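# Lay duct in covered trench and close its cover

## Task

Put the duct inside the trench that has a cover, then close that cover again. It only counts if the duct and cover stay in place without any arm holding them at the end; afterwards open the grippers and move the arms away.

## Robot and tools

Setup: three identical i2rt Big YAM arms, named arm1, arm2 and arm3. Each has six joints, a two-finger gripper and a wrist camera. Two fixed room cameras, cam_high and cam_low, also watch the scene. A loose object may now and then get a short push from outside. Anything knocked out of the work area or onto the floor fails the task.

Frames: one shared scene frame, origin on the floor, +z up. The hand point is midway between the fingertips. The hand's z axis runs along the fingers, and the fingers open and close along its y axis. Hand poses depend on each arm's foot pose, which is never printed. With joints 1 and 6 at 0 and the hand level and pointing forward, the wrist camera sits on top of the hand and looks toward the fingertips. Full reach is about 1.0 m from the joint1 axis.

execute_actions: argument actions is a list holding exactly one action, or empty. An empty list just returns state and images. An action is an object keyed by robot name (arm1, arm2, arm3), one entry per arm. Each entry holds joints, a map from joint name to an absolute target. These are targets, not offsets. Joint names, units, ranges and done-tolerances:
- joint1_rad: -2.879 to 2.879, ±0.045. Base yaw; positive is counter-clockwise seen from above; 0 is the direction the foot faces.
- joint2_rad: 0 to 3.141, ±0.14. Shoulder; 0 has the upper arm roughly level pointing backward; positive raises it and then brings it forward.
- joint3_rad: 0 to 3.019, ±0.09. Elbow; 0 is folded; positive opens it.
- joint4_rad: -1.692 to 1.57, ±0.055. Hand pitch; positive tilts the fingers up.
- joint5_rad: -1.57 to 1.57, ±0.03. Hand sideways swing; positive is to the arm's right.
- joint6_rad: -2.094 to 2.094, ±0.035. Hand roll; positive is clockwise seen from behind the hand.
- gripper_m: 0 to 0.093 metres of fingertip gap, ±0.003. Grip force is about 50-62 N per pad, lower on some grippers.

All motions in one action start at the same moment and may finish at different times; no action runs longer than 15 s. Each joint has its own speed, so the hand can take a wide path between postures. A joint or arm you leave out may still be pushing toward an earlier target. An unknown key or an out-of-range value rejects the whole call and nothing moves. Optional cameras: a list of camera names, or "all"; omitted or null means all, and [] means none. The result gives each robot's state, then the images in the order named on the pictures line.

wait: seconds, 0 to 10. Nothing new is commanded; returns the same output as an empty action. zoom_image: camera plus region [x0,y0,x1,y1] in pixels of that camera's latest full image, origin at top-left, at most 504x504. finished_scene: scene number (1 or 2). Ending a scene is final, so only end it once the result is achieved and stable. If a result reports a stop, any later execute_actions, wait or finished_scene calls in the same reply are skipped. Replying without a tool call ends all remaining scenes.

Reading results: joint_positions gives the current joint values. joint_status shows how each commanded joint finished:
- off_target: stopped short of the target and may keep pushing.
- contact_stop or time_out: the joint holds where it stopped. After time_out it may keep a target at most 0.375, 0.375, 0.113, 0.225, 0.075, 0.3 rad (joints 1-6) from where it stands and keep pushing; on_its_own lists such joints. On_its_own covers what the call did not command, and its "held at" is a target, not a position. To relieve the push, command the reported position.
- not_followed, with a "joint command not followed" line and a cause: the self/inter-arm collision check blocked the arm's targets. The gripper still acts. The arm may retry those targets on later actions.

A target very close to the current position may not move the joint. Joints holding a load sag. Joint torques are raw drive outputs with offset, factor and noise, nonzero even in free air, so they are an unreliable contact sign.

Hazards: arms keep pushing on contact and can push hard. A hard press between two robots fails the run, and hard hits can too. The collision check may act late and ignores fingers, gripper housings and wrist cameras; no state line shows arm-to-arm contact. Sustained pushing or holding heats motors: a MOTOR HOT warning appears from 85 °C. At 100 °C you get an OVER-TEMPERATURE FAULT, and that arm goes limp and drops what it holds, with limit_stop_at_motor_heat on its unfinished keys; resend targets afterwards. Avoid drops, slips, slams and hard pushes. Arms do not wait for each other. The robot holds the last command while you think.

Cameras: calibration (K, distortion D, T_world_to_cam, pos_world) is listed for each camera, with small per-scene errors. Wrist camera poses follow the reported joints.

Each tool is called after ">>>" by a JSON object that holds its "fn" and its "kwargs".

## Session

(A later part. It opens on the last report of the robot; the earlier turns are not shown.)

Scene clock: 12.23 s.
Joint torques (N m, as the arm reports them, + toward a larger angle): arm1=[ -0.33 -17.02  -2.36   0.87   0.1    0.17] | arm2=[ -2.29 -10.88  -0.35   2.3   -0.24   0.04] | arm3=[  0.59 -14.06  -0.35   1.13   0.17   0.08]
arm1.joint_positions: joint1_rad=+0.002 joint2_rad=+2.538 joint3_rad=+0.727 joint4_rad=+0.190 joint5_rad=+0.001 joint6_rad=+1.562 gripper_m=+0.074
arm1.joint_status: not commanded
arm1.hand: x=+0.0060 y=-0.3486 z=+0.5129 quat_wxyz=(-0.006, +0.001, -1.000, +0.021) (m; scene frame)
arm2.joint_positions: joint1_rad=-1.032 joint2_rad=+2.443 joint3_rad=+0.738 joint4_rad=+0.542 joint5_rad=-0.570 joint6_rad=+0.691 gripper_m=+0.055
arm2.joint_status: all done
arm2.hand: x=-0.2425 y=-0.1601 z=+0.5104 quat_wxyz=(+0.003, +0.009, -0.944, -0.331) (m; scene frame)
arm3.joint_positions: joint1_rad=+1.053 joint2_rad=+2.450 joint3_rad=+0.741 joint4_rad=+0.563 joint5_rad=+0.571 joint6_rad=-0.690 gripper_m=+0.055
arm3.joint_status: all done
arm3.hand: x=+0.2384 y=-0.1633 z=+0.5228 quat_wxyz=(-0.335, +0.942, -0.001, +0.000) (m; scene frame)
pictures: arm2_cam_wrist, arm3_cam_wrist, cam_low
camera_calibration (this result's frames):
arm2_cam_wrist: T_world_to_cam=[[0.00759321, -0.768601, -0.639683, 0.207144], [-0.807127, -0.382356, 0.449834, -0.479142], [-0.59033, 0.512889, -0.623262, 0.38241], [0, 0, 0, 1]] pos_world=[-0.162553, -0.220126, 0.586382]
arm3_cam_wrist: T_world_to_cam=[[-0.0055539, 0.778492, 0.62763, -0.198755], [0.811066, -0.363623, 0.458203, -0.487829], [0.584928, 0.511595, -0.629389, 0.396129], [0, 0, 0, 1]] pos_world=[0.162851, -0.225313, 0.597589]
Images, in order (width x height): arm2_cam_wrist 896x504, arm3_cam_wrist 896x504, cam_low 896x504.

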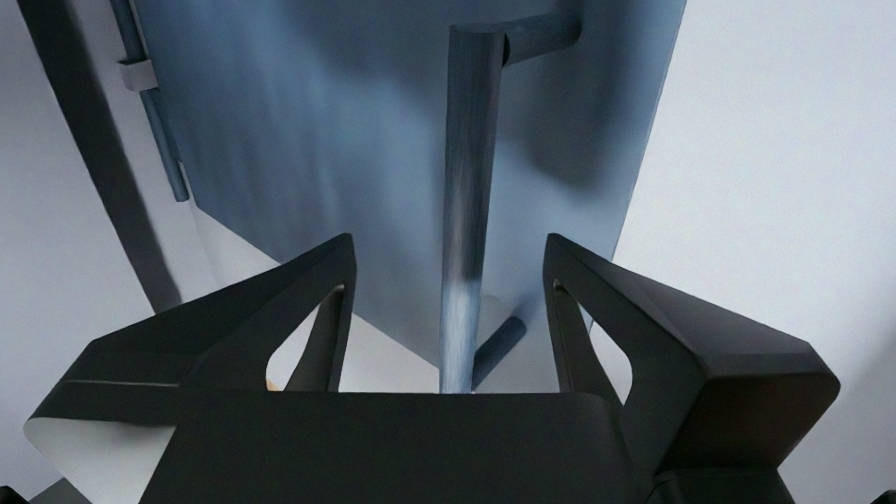

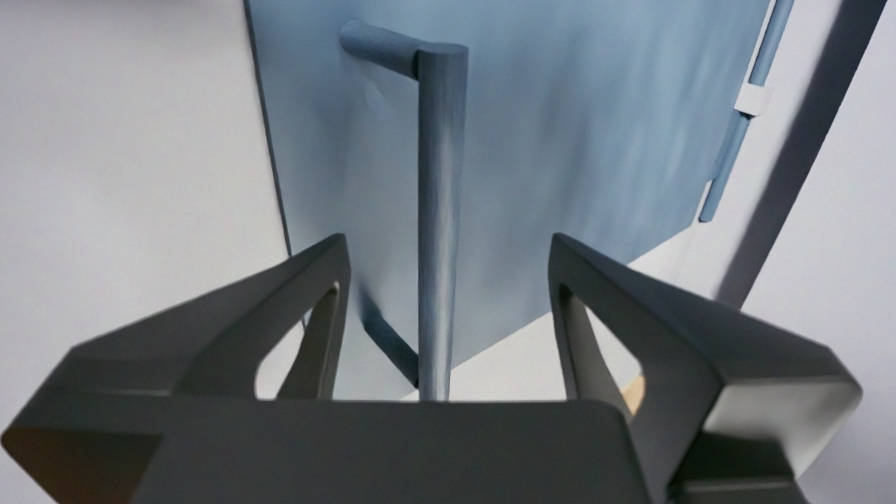

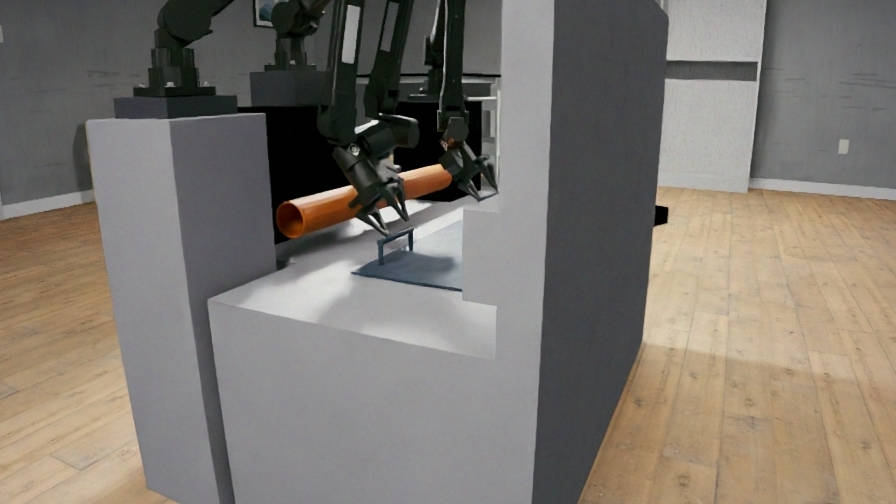

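Good alignment.

>>> {"fn": "execute_actions", "kwargs": {"actions": [{"arm2":{"joints":{"joint1_rad":-0.9996,"joint2_rad":2.507,"joint3_rad":0.780,"joint4_rad":0.5885,"joint5_rad":-0.5535,"joint6_rad":0.739}},"arm3":{"joints":{"joint1_rad":1.013,"joint2_rad":2.5087,"joint3_rad":0.783,"joint4_rad":0.602,"joint5_rad":0.5535,"joint6_rad":-0.739}}}], "cameras": []}}

>>> {"fn": "execute_actions", "kwargs": {"actions": [{"arm2":{"joints":{"joint1_rad":-0.9649,"joint2_rad":2.56,"joint3_rad":0.8236,"joint4_rad":0.618,"joint5_rad":-0.539,"joint6_rad":0.777}},"arm3":{"joints":{"joint1_rad":0.9778,"joint2_rad":2.5608,"joint3_rad":0.8268,"joint4_rad":0.631,"joint5_rad":0.539,"joint6_rad":-0.777}}}], "cameras": ["arm2_cam_wrist","arm3_cam_wrist","cam_low"]}}

Scene clock: 13.17 s.
Joint torques (N m, as the arm reports them, + toward a larger angle): arm1=[ -0.32 -17.02  -2.36   0.87   0.1    0.17] | arm2=[ -1.2  -11.25  -0.25   2.39  -0.22   0.05] | arm3=[  0.1  -14.16  -0.14   1.27   0.16   0.09]
arm1.joint_positions: joint1_rad=+0.002 joint2_rad=+2.538 joint3_rad=+0.727 joint4_rad=+0.190 joint5_rad=+0.001 joint6_rad=+1.562 gripper_m=+0.074
arm1.joint_status: not commanded
arm1.hand: x=+0.0060 y=-0.3486 z=+0.5129 quat_wxyz=(-0.006, +0.001, -1.000, +0.021) (m; scene frame)
arm2.joint_positions: joint1_rad=-1.004 joint2_rad=+2.489 joint3_rad=+0.779 joint4_rad=+0.569 joint5_rad=-0.556 joint6_rad=+0.730 gripper_m=+0.055
arm2.joint_status: all done
arm2.hand: x=-0.2400 y=-0.1478 z=+0.4957 quat_wxyz=(+0.002, +0.005, -0.943, -0.332) (m; scene frame)
arm3.joint_positions: joint1_rad=+1.023 joint2_rad=+2.500 joint3_rad=+0.781 joint4_rad=+0.589 joint5_rad=+0.556 joint6_rad=-0.729 gripper_m=+0.055
arm3.joint_status: all done
arm3.hand: x=+0.2386 y=-0.1517 z=+0.5065 quat_wxyz=(-0.334, +0.943, +0.003, +0.001) (m; scene frame)
pictures: none
No camera images: the call's "cameras" was empty. Leave "cameras" out to get every camera's image.

Scene clock: 13.93 s.
Joint torques (N m, as the arm reports them, + toward a larger angle): arm1=[ -0.35 -17.    -2.36   0.87   0.1    0.17] | arm2=[ -1.13 -10.47   0.05   2.18  -0.1    0.04] | arm3=[  0.04 -14.55  -0.07   1.27   0.14   0.07]
arm1.joint_positions: joint1_rad=+0.002 joint2_rad=+2.538 joint3_rad=+0.727 joint4_rad=+0.190 joint5_rad=+0.001 joint6_rad=+1.562 gripper_m=+0.074
arm1.joint_status: not commanded
arm1.hand: x=+0.0060 y=-0.3486 z=+0.5129 quat_wxyz=(-0.006, +0.001, -1.000, +0.021) (m; scene frame)
arm2.joint_positions: joint1_rad=-0.972 joint2_rad=+2.532 joint3_rad=+0.820 joint4_rad=+0.605 joint5_rad=-0.545 joint6_rad=+0.767 gripper_m=+0.055
arm2.joint_status: all done
arm2.hand: x=-0.2383 y=-0.1322 z=+0.4831 quat_wxyz=(-0.003, +0.007, -0.942, -0.337) (m; scene frame)
arm3.joint_positions: joint1_rad=+0.987 joint2_rad=+2.552 joint3_rad=+0.826 joint4_rad=+0.618 joint5_rad=+0.542 joint6_rad=-0.768 gripper_m=+0.055
arm3.joint_status: all done
arm3.hand: x=+0.2401 y=-0.1375 z=+0.4895 quat_wxyz=(-0.335, +0.942, +0.003, +0.001) (m; scene frame)
pictures: arm2_cam_wrist, arm3_cam_wrist, cam_low
camera_calibration (this result's frames):
arm2_cam_wrist: T_world_to_cam=[[0.00759846, -0.760712, -0.649045, 0.216679], [-0.81492, -0.380869, 0.436857, -0.448214], [-0.579524, 0.5256, -0.622814, 0.357647], [0, 0, 0, 1]] pos_world=[-0.15964, -0.19386, 0.559187]
arm3_cam_wrist: T_world_to_cam=[[-0.01215, 0.778494, 0.627534, -0.196359], [0.811376, -0.359108, 0.461205, -0.465462], [0.584399, 0.51477, -0.627288, 0.360527], [0, 0, 0, 1]] pos_world=[0.164587, -0.199875, 0.56405]
Images, in order (width x height): arm2_cam_wrist 896x504, arm3_cam_wrist 896x504, cam_low 896x504.

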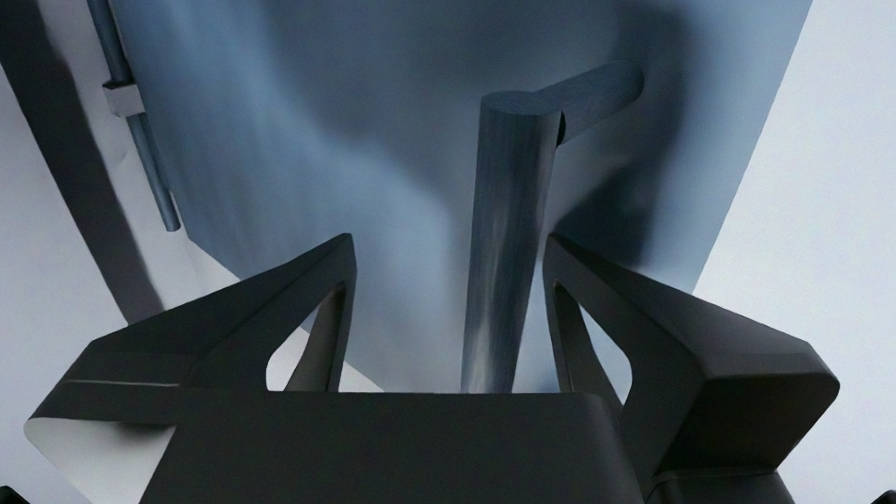

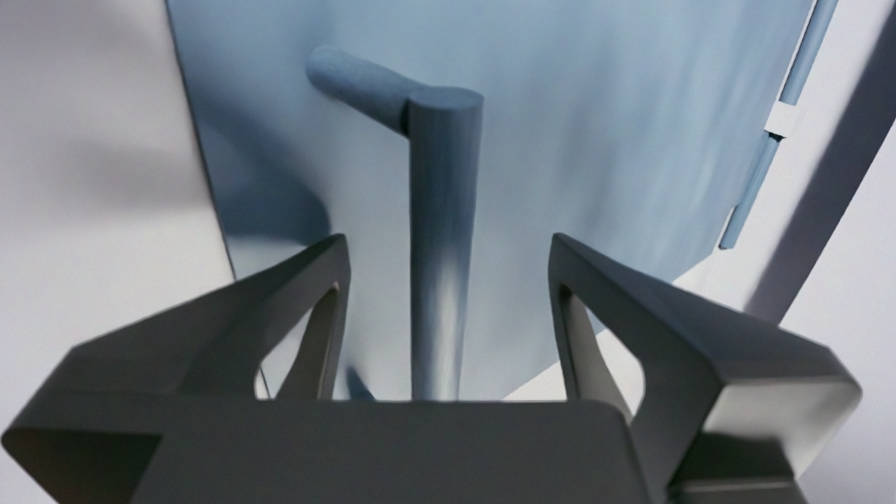

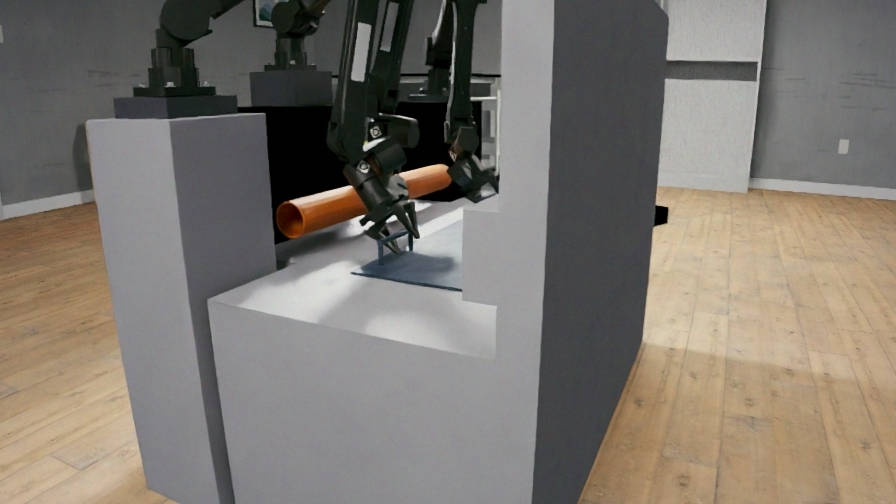

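>>> {"fn": "execute_actions", "kwargs": {"actions": [{"arm2":{"joints":{"gripper_m":0}},"arm3":{"joints":{"gripper_m":0}}}], "cameras": ["arm2_cam_wrist","arm3_cam_wrist"]}}

Scene clock: 14.63 s.
Joint torques (N m, as the arm reports them, + toward a larger angle): arm1=[ -0.35 -17.02  -2.36   0.87   0.1    0.17] | arm2=[ -0.81 -11.55  -0.08   2.08  -0.59  -0.12] | arm3=[  0.12 -14.75  -0.24   1.14   0.5   -0.18]
arm1.joint_positions: joint1_rad=+0.002 joint2_rad=+2.538 joint3_rad=+0.727 joint4_rad=+0.190 joint5_rad=+0.001 joint6_rad=+1.562 gripper_m=+0.074
arm1.joint_status: not commanded
arm1.hand: x=+0.0060 y=-0.3486 z=+0.5129 quat_wxyz=(-0.006, +0.001, -1.000, +0.021) (m; scene frame)
arm2.joint_positions: joint1_rad=-0.975 joint2_rad=+2.547 joint3_rad=+0.819 joint4_rad=+0.606 joint5_rad=-0.531 joint6_rad=+0.784 gripper_m=+0.008
arm2.joint_status: gripper_m off_target (ended at +0.008, target +0.000)
arm2.hand: x=-0.2406 y=-0.1382 z=+0.4764 quat_wxyz=(+0.000, -0.006, -0.945, -0.328) (m; scene frame)
arm3.joint_positions: joint1_rad=+0.987 joint2_rad=+2.555 joint3_rad=+0.825 joint4_rad=+0.622 joint5_rad=+0.532 joint6_rad=-0.741 gripper_m=+0.009
arm3.joint_status: gripper_m off_target (ended at +0.009, target +0.000)
arm3.hand: x=+0.2397 y=-0.1389 z=+0.4880 quat_wxyz=(-0.332, +0.943, -0.009, -0.007) (m; scene frame)
pictures: arm2_cam_wrist, arm3_cam_wrist
camera_calibration (this result's frames):
arm2_cam_wrist: T_world_to_cam=[[-0.0187495, -0.772277, -0.63501, 0.193145], [-0.816782, -0.354471, 0.455212, -0.45494], [-0.576642, 0.527199, -0.624135, 0.356791], [0, 0, 0, 1]] pos_world=[-0.162225, -0.200202, 0.552429]
arm3_cam_wrist: T_world_to_cam=[[0.0150785, 0.782527, 0.622435, -0.197781], [0.815226, -0.37006, 0.445492, -0.459758], [0.578947, 0.500707, -0.643516, 0.367799], [0, 0, 0, 1]] pos_world=[0.164852, -0.199529, 0.564609]
Images, in order (width x height): arm2_cam_wrist 896x504, arm3_cam_wrist 896x504.

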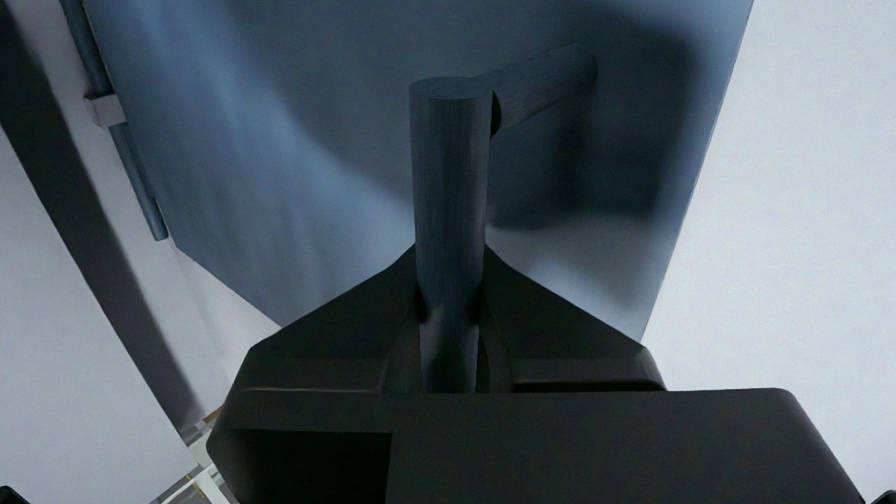

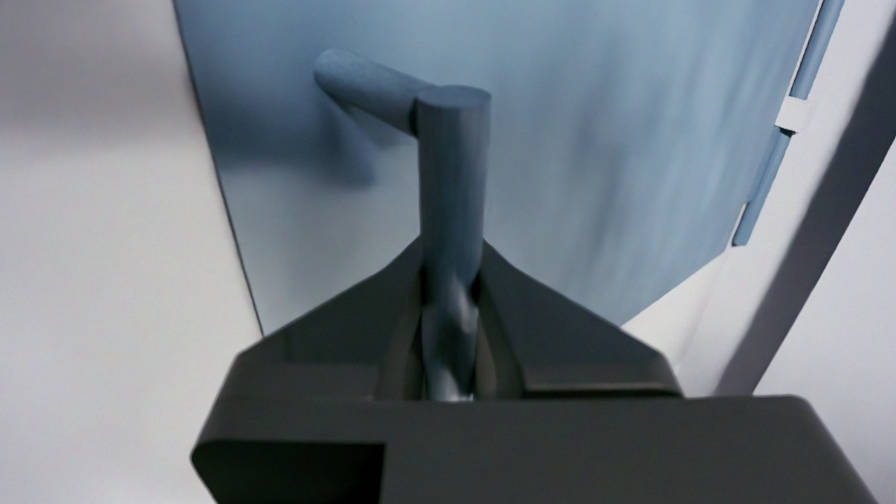

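Same as scene 1. Open.

>>> {"fn": "execute_actions", "kwargs": {"actions": [{"arm2":{"joints":{"joint1_rad":-0.895,"joint2_rad":2.2895,"joint3_rad":0.778,"joint4_rad":0.318,"joint5_rad":-0.372,"joint6_rad":0.797}},"arm3":{"joints":{"joint1_rad":0.907,"joint2_rad":2.3042,"joint3_rad":0.778,"joint4_rad":0.333,"joint5_rad":0.377,"joint6_rad":-0.755}}}], "cameras": ["cam_low"]}}

>>> {"fn": "execute_actions", "kwargs": {"actions": [{"arm2":{"joints":{"joint1_rad":-0.805,"joint2_rad":2.06,"joint3_rad":0.815,"joint4_rad":-0.03,"joint5_rad":-0.225,"joint6_rad":0.852}},"arm3":{"joints":{"joint1_rad":0.815,"joint2_rad":2.07,"joint3_rad":0.815,"joint4_rad":-0.02,"joint5_rad":0.23,"joint6_rad":-0.804}}}], "cameras": ["cam_low"]}}

Scene clock: 15.80 s.
Joint torques (N m, as the arm reports them, + toward a larger angle): arm1=[ -0.35 -17.03  -2.36   0.88   0.1    0.17] | arm2=[ -0.98 -15.86   0.8    0.91  -0.88  -0.05] | arm3=[  0.31 -18.79   0.23   0.4    0.55   0.05]
arm1.joint_positions: joint1_rad=+0.002 joint2_rad=+2.538 joint3_rad=+0.727 joint4_rad=+0.190 joint5_rad=+0.001 joint6_rad=+1.562 gripper_m=+0.074
arm1.joint_status: not commanded
arm1.hand: x=+0.0060 y=-0.3486 z=+0.5129 quat_wxyz=(-0.006, +0.001, -1.000, +0.021) (m; scene frame)
arm2.joint_positions: joint1_rad=-0.903 joint2_rad=+2.334 joint3_rad=+0.782 joint4_rad=+0.330 joint5_rad=-0.354 joint6_rad=+0.799 gripper_m=+0.008
arm2.joint_status: all done
arm2.hand: x=-0.2391 y=-0.1328 z=+0.5217 quat_wxyz=(-0.010, -0.009, -0.971, -0.238) (m; scene frame)
arm3.joint_positions: joint1_rad=+0.914 joint2_rad=+2.341 joint3_rad=+0.785 joint4_rad=+0.343 joint5_rad=+0.366 joint6_rad=-0.745 gripper_m=+0.009
arm3.joint_status: all done
arm3.hand: x=+0.2400 y=-0.1325 z=+0.5337 quat_wxyz=(-0.243, +0.970, -0.013, -0.010) (m; scene frame)
pictures: cam_low
Images, in order (width x height): cam_low 896x504.

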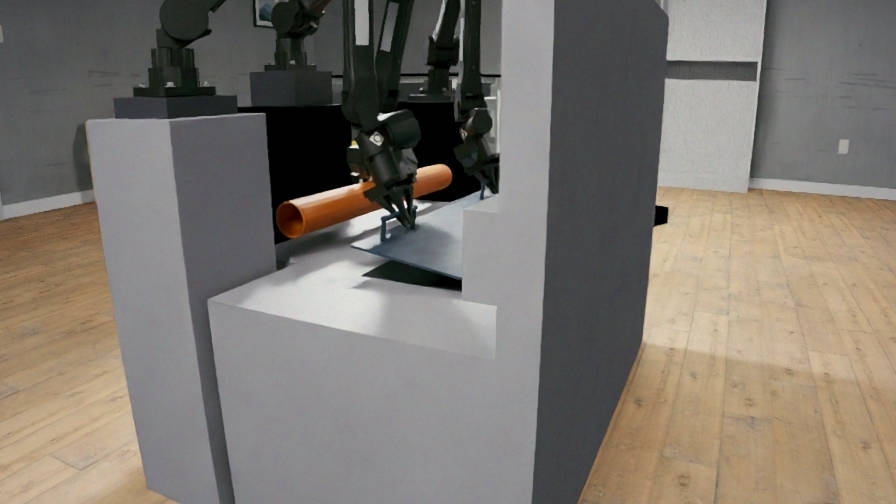

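Scene clock: 16.83 s.
Joint torques (N m, as the arm reports them, + toward a larger angle): arm1=[ -0.34 -17.    -2.36   0.87   0.1    0.17] | arm2=[ -0.98 -16.02   4.09   0.29  -0.81  -0.07] | arm3=[  0.49 -19.63   2.94  -0.07   0.51   0.11]
arm1.joint_positions: joint1_rad=+0.002 joint2_rad=+2.538 joint3_rad=+0.727 joint4_rad=+0.190 joint5_rad=+0.001 joint6_rad=+1.562 gripper_m=+0.074
arm1.joint_status: not commanded
arm1.hand: x=+0.0060 y=-0.3486 z=+0.5129 quat_wxyz=(-0.006, +0.001, -1.000, +0.021) (m; scene frame)
arm2.joint_positions: joint1_rad=-0.812 joint2_rad=+2.105 joint3_rad=+0.806 joint4_rad=-0.007 joint5_rad=-0.205 joint6_rad=+0.859 gripper_m=+0.008
arm2.joint_status: all done
arm2.hand: x=-0.2391 y=-0.1115 z=+0.5873 quat_wxyz=(-0.018, -0.011, -0.987, -0.160) (m; scene frame)
arm3.joint_positions: joint1_rad=+0.821 joint2_rad=+2.110 joint3_rad=+0.810 joint4_rad=+0.000 joint5_rad=+0.218 joint6_rad=-0.803 gripper_m=+0.009
arm3.joint_status: all done
arm3.hand: x=+0.2398 y=-0.1097 z=+0.5994 quat_wxyz=(-0.165, +0.986, -0.013, -0.014) (m; scene frame)
pictures: cam_low
Images, in order (width x height): cam_low 896x504.

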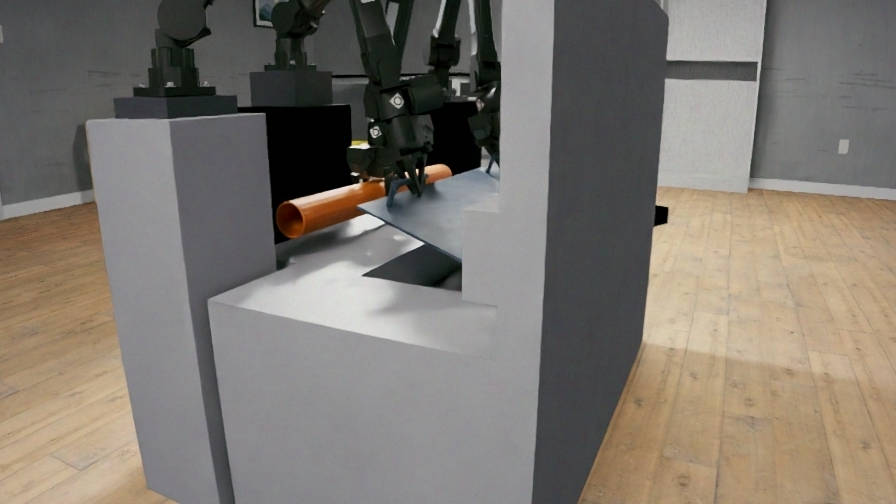

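>>> {"fn": "execute_actions", "kwargs": {"actions": [{"arm2":{"joints":{"joint1_rad":-0.72,"joint2_rad":1.96,"joint3_rad":0.95,"joint4_rad":-0.38,"joint5_rad":-0.095,"joint6_rad":0.915}},"arm3":{"joints":{"joint1_rad":0.727,"joint2_rad":1.97,"joint3_rad":0.95,"joint4_rad":-0.37,"joint5_rad":0.10,"joint6_rad":-0.868}}}], "cameras": []}}

>>> {"fn": "execute_actions", "kwargs": {"actions": [{"arm2":{"joints":{"joint1_rad":-0.64,"joint2_rad":1.96,"joint3_rad":1.16,"joint4_rad":-0.73,"joint5_rad":0.015,"joint6_rad":0.985}},"arm3":{"joints":{"joint1_rad":0.645,"joint2_rad":1.97,"joint3_rad":1.165,"joint4_rad":-0.72,"joint5_rad":-0.01,"joint6_rad":-0.94}}}], "cameras": []}}

>>> {"fn": "execute_actions", "kwargs": {"actions": [{"arm2":{"joints":{"joint1_rad":-0.5593,"joint2_rad":2.0277,"joint3_rad":1.47,"joint4_rad":-1.122,"joint5_rad":0.10,"joint6_rad":1.0625}},"arm3":{"joints":{"joint1_rad":0.5718,"joint2_rad":2.0427,"joint3_rad":1.48,"joint4_rad":-1.107,"joint5_rad":-0.09,"joint6_rad":-1.02}}}], "cameras": ["cam_low","cam_high"]}}

Scene clock: 18.13 s.
Joint torques (N m, as the arm reports them, + toward a larger angle): arm1=[ -0.34 -17.04  -2.36   0.86   0.1    0.17] | arm2=[ -0.43 -17.5    7.21  -0.76  -0.69   0.05] | arm3=[ -0.18 -21.38   5.44  -0.92   0.35   0.04]
arm1.joint_positions: joint1_rad=+0.002 joint2_rad=+2.538 joint3_rad=+0.727 joint4_rad=+0.190 joint5_rad=+0.001 joint6_rad=+1.562 gripper_m=+0.074
arm1.joint_status: not commanded
arm1.hand: x=+0.0060 y=-0.3486 z=+0.5129 quat_wxyz=(-0.006, +0.001, -1.000, +0.021) (m; scene frame)
arm2.joint_positions: joint1_rad=-0.735 joint2_rad=+2.018 joint3_rad=+0.923 joint4_rad=-0.339 joint5_rad=-0.076 joint6_rad=+0.910 gripper_m=+0.008
arm2.joint_status: all done
arm2.hand: x=-0.2393 y=-0.0922 z=+0.6268 quat_wxyz=(-0.018, -0.010, -0.997, -0.071) (m; scene frame)
arm3.joint_positions: joint1_rad=+0.741 joint2_rad=+2.024 joint3_rad=+0.928 joint4_rad=-0.330 joint5_rad=+0.090 joint6_rad=-0.860 gripper_m=+0.009
arm3.joint_status: all done
arm3.hand: x=+0.2405 y=-0.0885 z=+0.6386 quat_wxyz=(-0.077, +0.997, -0.013, -0.010) (m; scene frame)
pictures: none
No camera images: the call's "cameras" was empty. Leave "cameras" out to get every camera's image.

Scene clock: 19.13 s.
Joint torques (N m, as the arm reports them, + toward a larger angle): arm1=[ -0.31 -17.02  -2.36   0.86   0.1    0.17] | arm2=[  0.28 -18.7   10.71  -1.1   -0.83   0.1 ] | arm3=[ -0.64 -22.98   8.42  -1.16   0.44   0.01]
arm1.joint_positions: joint1_rad=+0.002 joint2_rad=+2.538 joint3_rad=+0.727 joint4_rad=+0.190 joint5_rad=+0.001 joint6_rad=+1.562 gripper_m=+0.074
arm1.joint_status: not commanded
arm1.hand: x=+0.0060 y=-0.3486 z=+0.5129 quat_wxyz=(-0.006, +0.001, -1.000, +0.021) (m; scene frame)
arm2.joint_positions: joint1_rad=-0.662 joint2_rad=+2.016 joint3_rad=+1.105 joint4_rad=-0.689 joint5_rad=+0.041 joint6_rad=+0.976 gripper_m=+0.008
arm2.joint_status: all done
arm2.hand: x=-0.2400 y=-0.0691 z=+0.6622 quat_wxyz=(-0.013, -0.010, -0.999, +0.030) (m; scene frame)
arm3.joint_positions: joint1_rad=+0.664 joint2_rad=+2.023 joint3_rad=+1.115 joint4_rad=-0.682 joint5_rad=-0.024 joint6_rad=-0.931 gripper_m=+0.008
arm3.joint_status: all done
arm3.hand: x=+0.2413 y=-0.0628 z=+0.6739 quat_wxyz=(+0.022, +1.000, -0.013, -0.002) (m; scene frame)
pictures: none
No camera images: the call's "cameras" was empty. Leave "cameras" out to get every camera's image.

Scene clock: 20.30 s.
Joint torques (N m, as the arm reports them, + toward a larger angle): arm1=[ -0.33 -17.06  -2.36   0.87   0.1    0.17] | arm2=[ -0.21 -19.88  13.35  -1.4   -0.66  -0.05] | arm3=[  0.89 -24.27  10.52  -1.25   0.54   0.18]
arm1.joint_positions: joint1_rad=+0.002 joint2_rad=+2.538 joint3_rad=+0.727 joint4_rad=+0.190 joint5_rad=+0.001 joint6_rad=+1.562 gripper_m=+0.074
arm1.joint_status: not commanded
arm1.hand: x=+0.0060 y=-0.3486 z=+0.5129 quat_wxyz=(-0.006, +0.001, -1.000, +0.021) (m; scene frame)
arm2.joint_positions: joint1_rad=-0.574 joint2_rad=+2.073 joint3_rad=+1.400 joint4_rad=-1.081 joint5_rad=+0.122 joint6_rad=+1.071 gripper_m=+0.008
arm2.joint_status: all done
arm2.hand: x=-0.2409 y=-0.0141 z=+0.7168 quat_wxyz=(-0.013, -0.008, -0.993, +0.116) (m; scene frame)
arm3.joint_positions: joint1_rad=+0.572 joint2_rad=+2.084 joint3_rad=+1.415 joint4_rad=-1.075 joint5_rad=-0.109 joint6_rad=-1.030 gripper_m=+0.008
arm3.joint_status: all done
arm3.hand: x=+0.2425 y=-0.0056 z=+0.7275 quat_wxyz=(+0.109, +0.994, -0.014, -0.001) (m; scene frame)
pictures: cam_high, cam_low
Images, in order (width x height): cam_high 896x504, cam_low 896x504.

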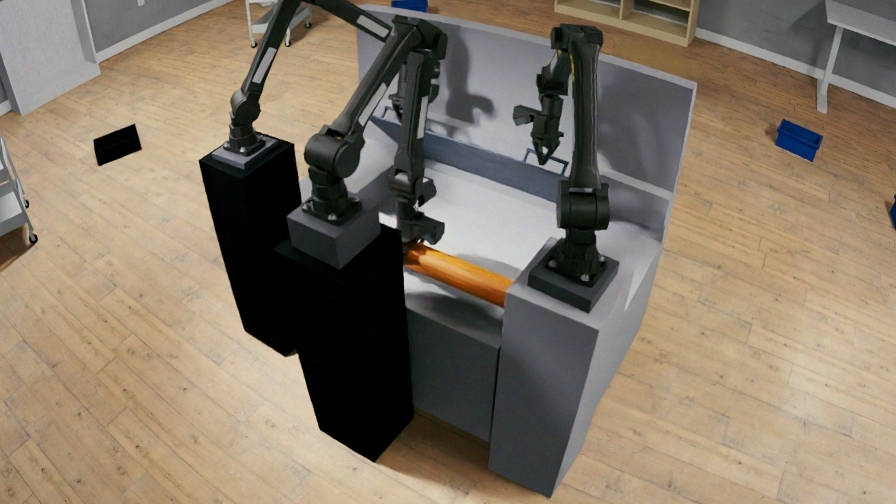

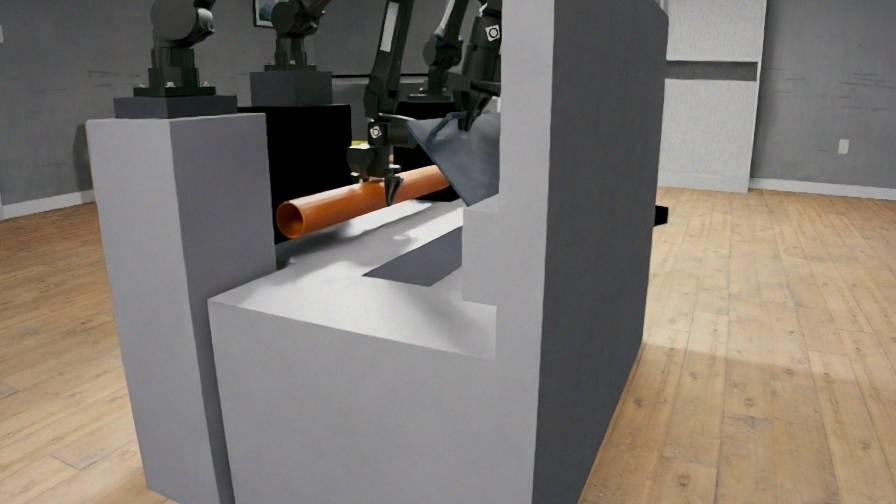

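>>> {"fn": "execute_actions", "kwargs": {"actions": [{"arm1":{"joints":{"joint2_rad":2.56,"joint3_rad":1.38,"joint4_rad":-0.144}}}]}}

Scene clock: 21.80 s.
Joint torques (N m, as the arm reports them, + toward a larger angle): arm1=[ -0.4  -23.41  10.14   0.71   0.08   0.14] | arm2=[ -0.87 -19.98  11.96  -1.1   -0.26  -0.07] | arm3=[  1.03 -24.57   9.35  -0.95   0.1    0.2 ]
arm1.joint_positions: joint1_rad=+0.002 joint2_rad=+2.594 joint3_rad=+1.310 joint4_rad=-0.141 joint5_rad=+0.001 joint6_rad=+1.564 gripper_m=+0.074
arm1.joint_status: all done
arm1.hand: x=+0.0078 y=-0.0936 z=+0.5016 quat_wxyz=(-0.007, +0.001, -0.997, -0.076) (m; scene frame)
arm2.joint_positions: joint1_rad=-0.569 joint2_rad=+2.073 joint3_rad=+1.418 joint4_rad=-1.089 joint5_rad=+0.112 joint6_rad=+1.074 gripper_m=+0.007
arm2.joint_status: not commanded
arm2.hand: x=-0.2409 y=-0.0060 z=+0.7218 quat_wxyz=(-0.011, -0.008, -0.994, +0.109) (m; scene frame)
arm3.joint_positions: joint1_rad=+0.569 joint2_rad=+2.083 joint3_rad=+1.433 joint4_rad=-1.082 joint5_rad=-0.097 joint6_rad=-1.032 gripper_m=+0.009
arm3.joint_status: not commanded
arm3.hand: x=+0.2425 y=+0.0022 z=+0.7323 quat_wxyz=(+0.101, +0.995, -0.014, +0.001) (m; scene frame)
pictures: arm1_cam_wrist, arm2_cam_wrist, arm3_cam_wrist, cam_high, cam_low
camera_calibration (this result's frames):
arm1_cam_wrist: T_world_to_cam=[[-0.0102048, -0.987874, -0.154923, -0.0165515], [-0.823393, -0.079608, 0.561861, -0.279222], [-0.56738, 0.133296, -0.812596, 0.548958], [0, 0, 0, 1]] pos_world=[0.0813898, -0.111753, 0.6004]
arm2_cam_wrist: T_world_to_cam=[[-0.0254983, -0.980073, 0.196996, -0.15237], [-0.826108, 0.131626, 0.547924, -0.586276], [-0.562935, -0.148769, -0.813002, 0.575669], [0, 0, 0, 1]] pos_world=[-0.164148, 0.0134766, 0.819271]
arm3_cam_wrist: T_world_to_cam=[[0.0205841, 0.978435, -0.205525, 0.144273], [0.811229, 0.103807, 0.575441, -0.613882], [0.584367, -0.178572, -0.791598, 0.561348], [0, 0, 0, 1]] pos_world=[0.166996, 0.022805, 0.827266]
Images, in order (width x height): arm1_cam_wrist 896x504, arm2_cam_wrist 896x504, arm3_cam_wrist 896x504, cam_high 896x504, cam_low 896x504.

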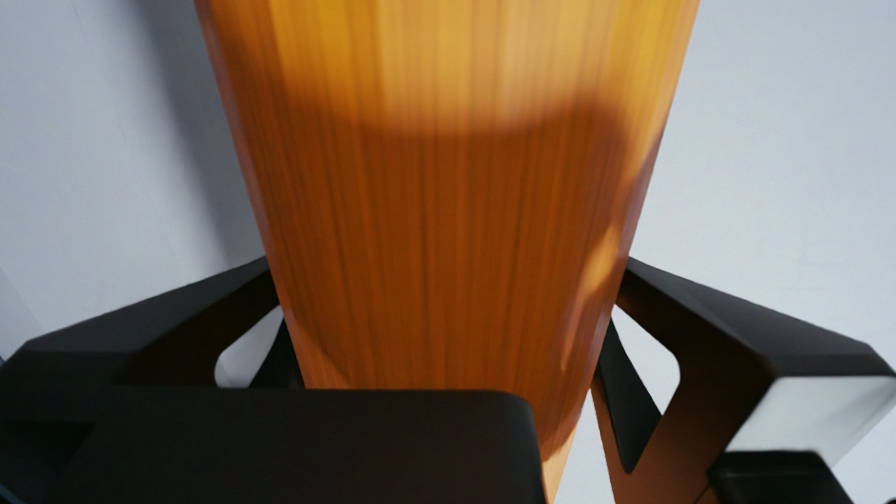

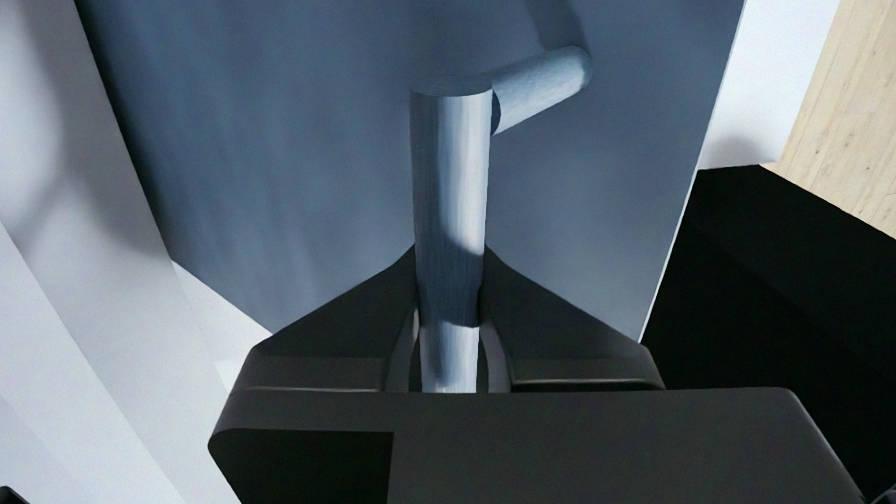

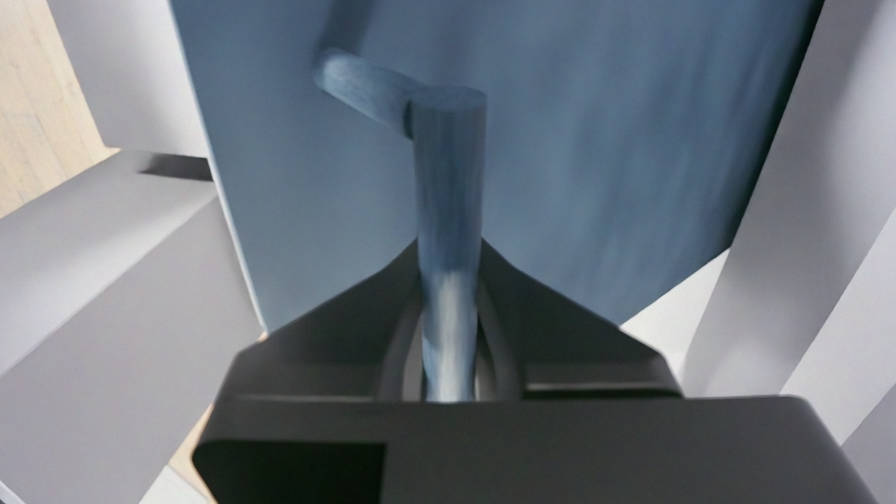

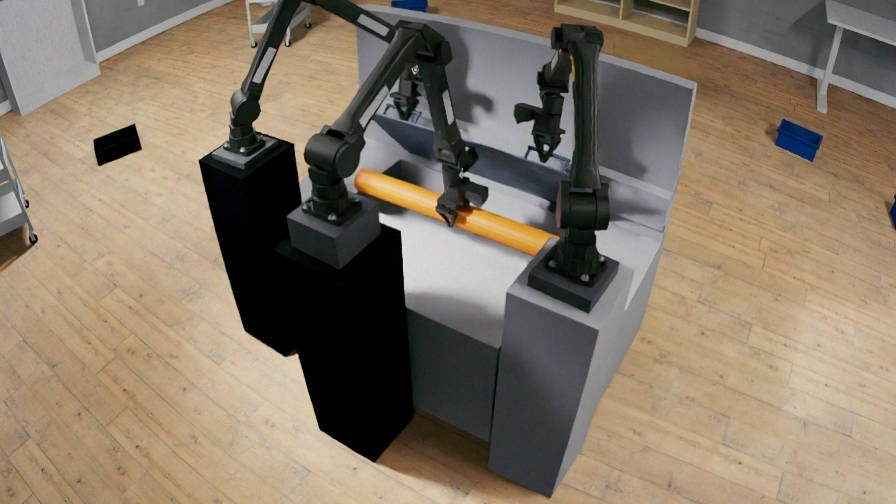

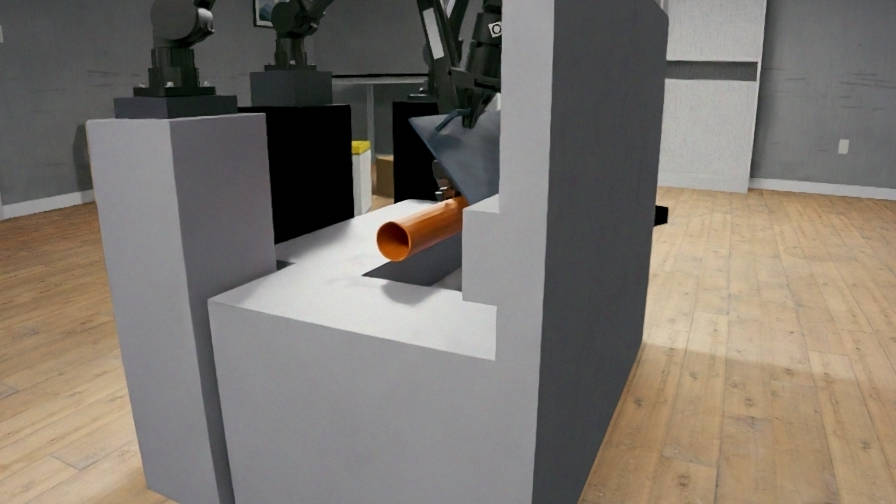

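>>> {"fn": "zoom_image", "kwargs": {"camera": "cam_high", "region": [300, 60, 620, 280]}}

>>> {"fn": "execute_actions", "kwargs": {"actions": [], "cameras": []}}

Region (300, 60, 620, 280) of cam_high's 896x504 image, scaled by 1.575, with more detail than that image has; it fills the top 346 rows of this view, and the rest is white.

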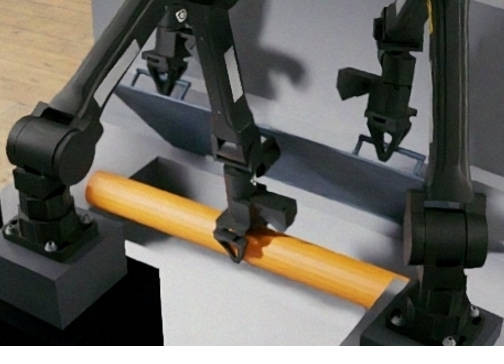

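Scene clock: 22.10 s.
Joint torques (N m, as the arm reports them, + toward a larger angle): arm1=[ -0.4  -23.43  10.15   0.7    0.08   0.14] | arm2=[ -0.87 -20.06  11.94  -1.04  -0.26  -0.08] | arm3=[  0.99 -24.59   9.39  -0.96   0.1    0.2 ]
arm1.joint_positions: joint1_rad=+0.002 joint2_rad=+2.594 joint3_rad=+1.310 joint4_rad=-0.141 joint5_rad=+0.001 joint6_rad=+1.564 gripper_m=+0.074
arm1.joint_status: all done
arm1.hand: x=+0.0078 y=-0.0936 z=+0.5016 quat_wxyz=(-0.007, +0.001, -0.997, -0.076) (m; scene frame)
arm2.joint_positions: joint1_rad=-0.569 joint2_rad=+2.073 joint3_rad=+1.418 joint4_rad=-1.089 joint5_rad=+0.112 joint6_rad=+1.074 gripper_m=+0.007
arm2.joint_status: not commanded
arm2.hand: x=-0.2409 y=-0.0060 z=+0.7218 quat_wxyz=(-0.011, -0.008, -0.994, +0.109) (m; scene frame)
arm3.joint_positions: joint1_rad=+0.569 joint2_rad=+2.083 joint3_rad=+1.433 joint4_rad=-1.082 joint5_rad=-0.097 joint6_rad=-1.032 gripper_m=+0.009
arm3.joint_status: not commanded
arm3.hand: x=+0.2425 y=+0.0022 z=+0.7323 quat_wxyz=(+0.101, +0.995, -0.014, +0.001) (m; scene frame)
pictures: none
No camera images: the call's "cameras" was empty. Leave "cameras" out to get every camera's image.

>>> {"fn": "execute_actions", "kwargs": {"actions": [{"arm2":{"joints":{"joint1_rad":-0.525,"joint2_rad":2.10,"joint3_rad":1.64,"joint4_rad":-1.29,"joint5_rad":0.13,"joint6_rad":1.105}},"arm3":{"joints":{"joint1_rad":0.5375,"joint2_rad":2.115,"joint3_rad":1.65,"joint4_rad":-1.275,"joint5_rad":-0.12,"joint6_rad":-1.062}},"arm1":{"joints":{"joint2_rad":2.62,"joint3_rad":1.45,"joint4_rad":-0.2}}}], "cameras": ["cam_low","cam_high"]}}

Scene clock: 23.77 s.
Joint torques (N m, as the arm reports them, + toward a larger angle): arm1=[ -0.55 -24.12   6.64   0.56   0.09   0.14] | arm2=[ -0.21 -20.09  15.1   -1.4   -0.4   -0.01] | arm3=[  0.4  -25.17  11.69  -1.2    0.22   0.16]
arm1.joint_positions: joint1_rad=+0.002 joint2_rad=+2.650 joint3_rad=+1.421 joint4_rad=-0.192 joint5_rad=+0.001 joint6_rad=+1.564 gripper_m=+0.074
arm1.joint_status: all done
arm1.hand: x=+0.0081 y=-0.0653 z=+0.4881 quat_wxyz=(-0.007, +0.001, -0.997, -0.078) (m; scene frame)
arm2.joint_positions: joint1_rad=-0.544 joint2_rad=+2.136 joint3_rad=+1.554 joint4_rad=-1.255 joint5_rad=+0.146 joint6_rad=+1.111 gripper_m=+0.007
arm2.joint_status: all done
arm2.hand: x=-0.2416 y=+0.0094 z=+0.7339 quat_wxyz=(-0.008, -0.009, -0.988, +0.157) (m; scene frame)
arm3.joint_positions: joint1_rad=+0.542 joint2_rad=+2.149 joint3_rad=+1.573 joint4_rad=-1.249 joint5_rad=-0.131 joint6_rad=-1.071 gripper_m=+0.009
arm3.joint_status: all done
arm3.hand: x=+0.2433 y=+0.0190 z=+0.7443 quat_wxyz=(+0.149, +0.989, -0.012, +0.005) (m; scene frame)
pictures: cam_high, cam_low
Images, in order (width x height): cam_high 896x504, cam_low 896x504.

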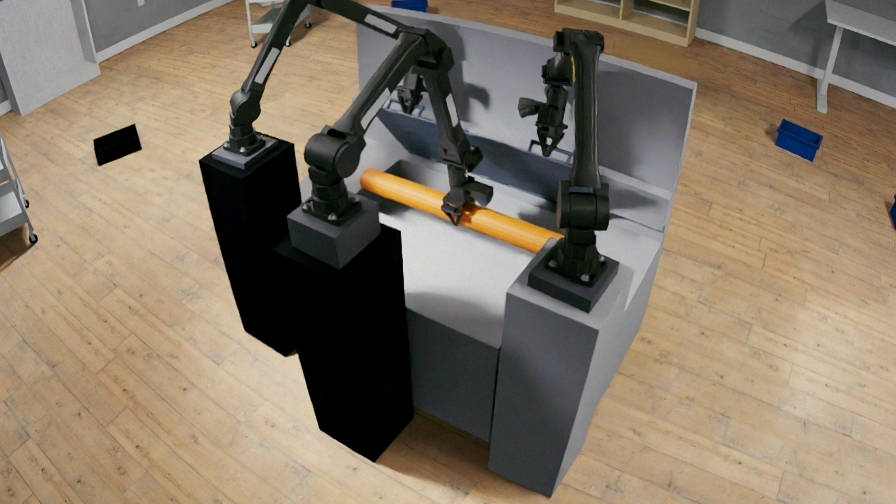

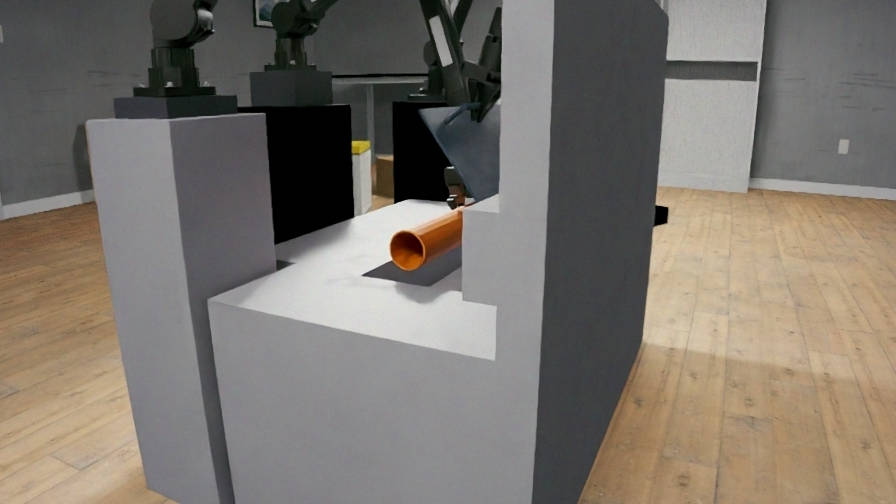

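>>> {"fn": "zoom_image", "kwargs": {"camera": "cam_low", "region": [340, 200, 480, 300]}}

>>> {"fn": "zoom_image", "kwargs": {"camera": "cam_high", "region": [340, 140, 460, 230]}}

Region (340, 200, 480, 300) of cam_low's 896x504 image, scaled by 3.600, with more detail than that image has; it fills the top 360 rows of this view, and the rest is white.

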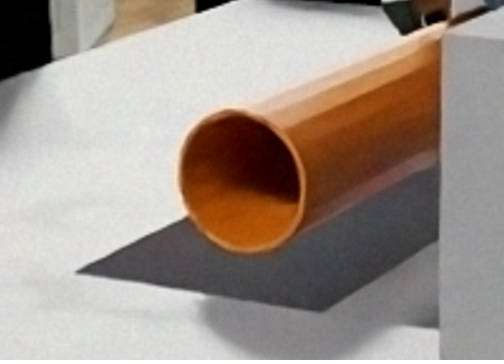

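Region (340, 140, 460, 230) of cam_high's 896x504 image, scaled by 4.200, with more detail than that image has; it fills the top 378 rows of this view, and the rest is white.

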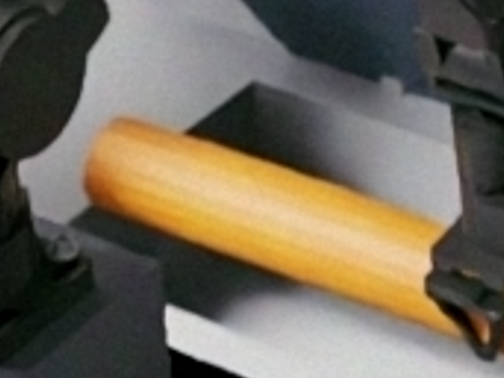

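>>> {"fn": "execute_actions", "kwargs": {"actions": [{"arm1":{"joints":{"joint1_rad":-0.006,"joint2_rad":2.707,"joint3_rad":1.565,"joint4_rad":-0.29}}}], "cameras": ["cam_low","cam_high"]}}

Scene clock: 24.83 s.
Joint torques (N m, as the arm reports them, + toward a larger angle): arm1=[ -0.83 -23.39   7.4    0.32   0.09   0.15] | arm2=[ -0.16 -20.19  15.08  -1.4   -0.4   -0.02] | arm3=[  0.41 -25.37  11.69  -1.15   0.23   0.16]
arm1.joint_positions: joint1_rad=+0.002 joint2_rad=+2.725 joint3_rad=+1.530 joint4_rad=-0.280 joint5_rad=+0.001 joint6_rad=+1.564 gripper_m=+0.074
arm1.joint_status: all done
arm1.hand: x=+0.0085 y=-0.0585 z=+0.4632 quat_wxyz=(-0.007, +0.001, -0.999, -0.051) (m; scene frame)
arm2.joint_positions: joint1_rad=-0.544 joint2_rad=+2.136 joint3_rad=+1.554 joint4_rad=-1.255 joint5_rad=+0.146 joint6_rad=+1.111 gripper_m=+0.007
arm2.joint_status: not commanded
arm2.hand: x=-0.2416 y=+0.0094 z=+0.7339 quat_wxyz=(-0.008, -0.009, -0.988, +0.157) (m; scene frame)
arm3.joint_positions: joint1_rad=+0.542 joint2_rad=+2.149 joint3_rad=+1.573 joint4_rad=-1.249 joint5_rad=-0.131 joint6_rad=-1.071 gripper_m=+0.009
arm3.joint_status: not commanded
arm3.hand: x=+0.2433 y=+0.0190 z=+0.7443 quat_wxyz=(+0.149, +0.989, -0.012, +0.005) (m; scene frame)
pictures: cam_high, cam_low
Images, in order (width x height): cam_high 896x504, cam_low 896x504.

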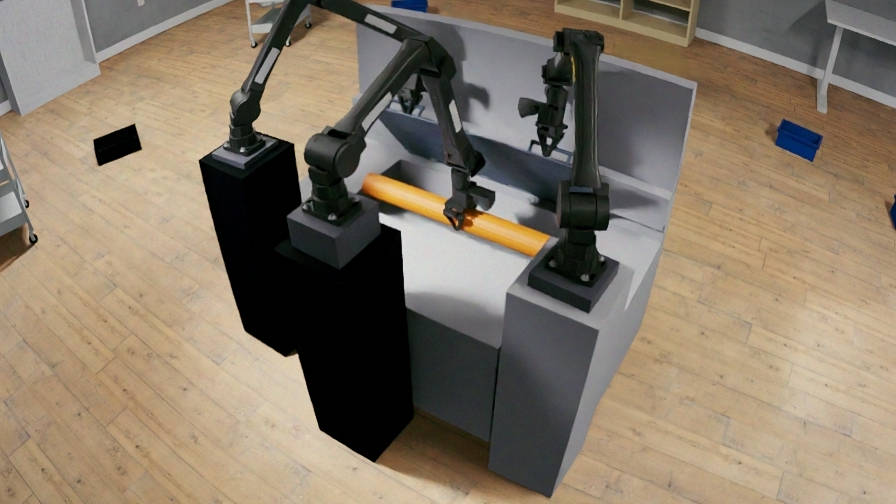

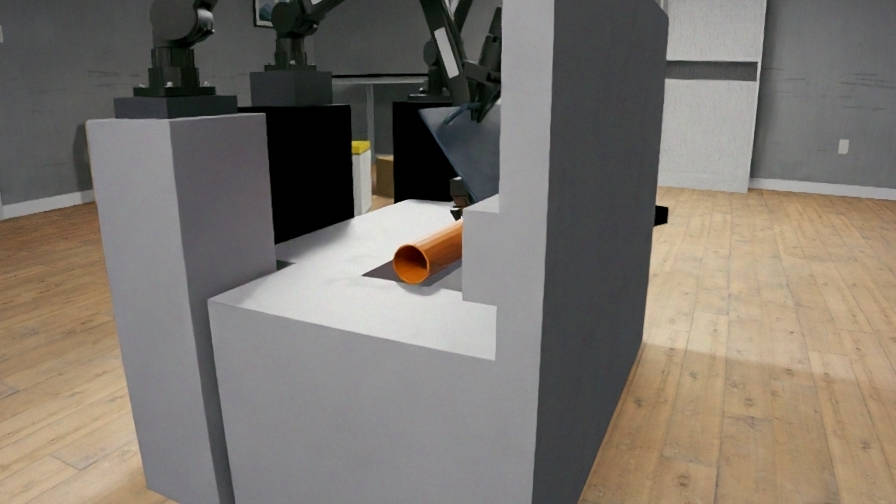

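>>> {"fn": "execute_actions", "kwargs": {"actions": [{"arm1":{"joints":{"joint2_rad":2.79,"joint3_rad":1.66,"joint4_rad":-0.33}}}], "cameras": ["cam_low","cam_high"]}}

Scene clock: 25.70 s.
Joint torques (N m, as the arm reports them, + toward a larger angle): arm1=[ -0.86 -24.25   7.4    0.27   0.08   0.15] | arm2=[ -0.07 -20.13  15.05  -1.4   -0.4   -0.02] | arm3=[  0.55 -25.28  11.7   -1.15   0.23   0.17]
arm1.joint_positions: joint1_rad=+0.002 joint2_rad=+2.810 joint3_rad=+1.627 joint4_rad=-0.320 joint5_rad=+0.001 joint6_rad=+1.564 gripper_m=+0.074
arm1.joint_status: all done
arm1.hand: x=+0.0088 y=-0.0547 z=+0.4322 quat_wxyz=(-0.006, +0.000, -0.999, -0.037) (m; scene frame)
arm2.joint_positions: joint1_rad=-0.544 joint2_rad=+2.136 joint3_rad=+1.554 joint4_rad=-1.255 joint5_rad=+0.146 joint6_rad=+1.111 gripper_m=+0.007
arm2.joint_status: not commanded
arm2.hand: x=-0.2416 y=+0.0094 z=+0.7339 quat_wxyz=(-0.008, -0.009, -0.988, +0.157) (m; scene frame)
arm3.joint_positions: joint1_rad=+0.542 joint2_rad=+2.149 joint3_rad=+1.573 joint4_rad=-1.249 joint5_rad=-0.131 joint6_rad=-1.071 gripper_m=+0.009
arm3.joint_status: not commanded
arm3.hand: x=+0.2433 y=+0.0190 z=+0.7443 quat_wxyz=(+0.149, +0.989, -0.012, +0.005) (m; scene frame)
pictures: cam_high, cam_low
Images, in order (width x height): cam_high 896x504, cam_low 896x504.

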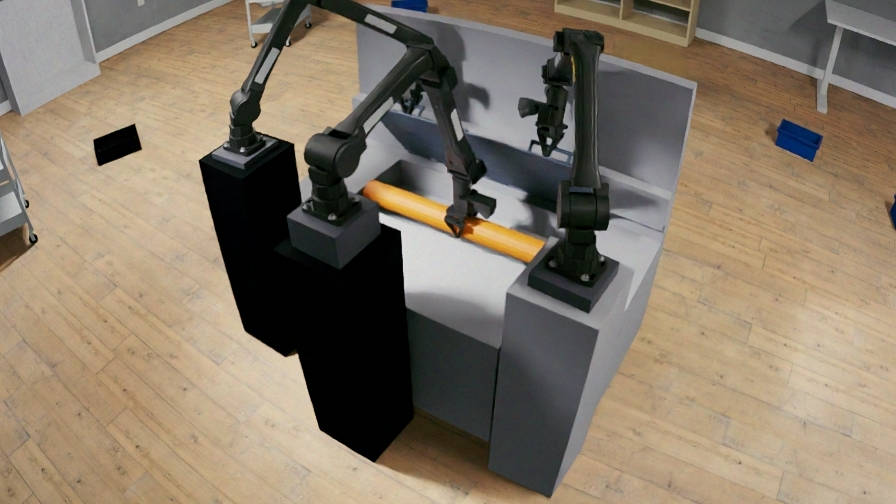

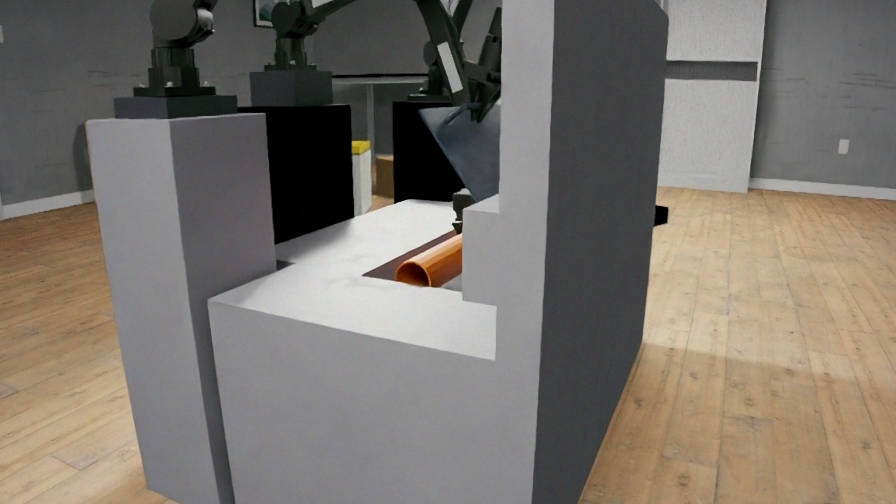

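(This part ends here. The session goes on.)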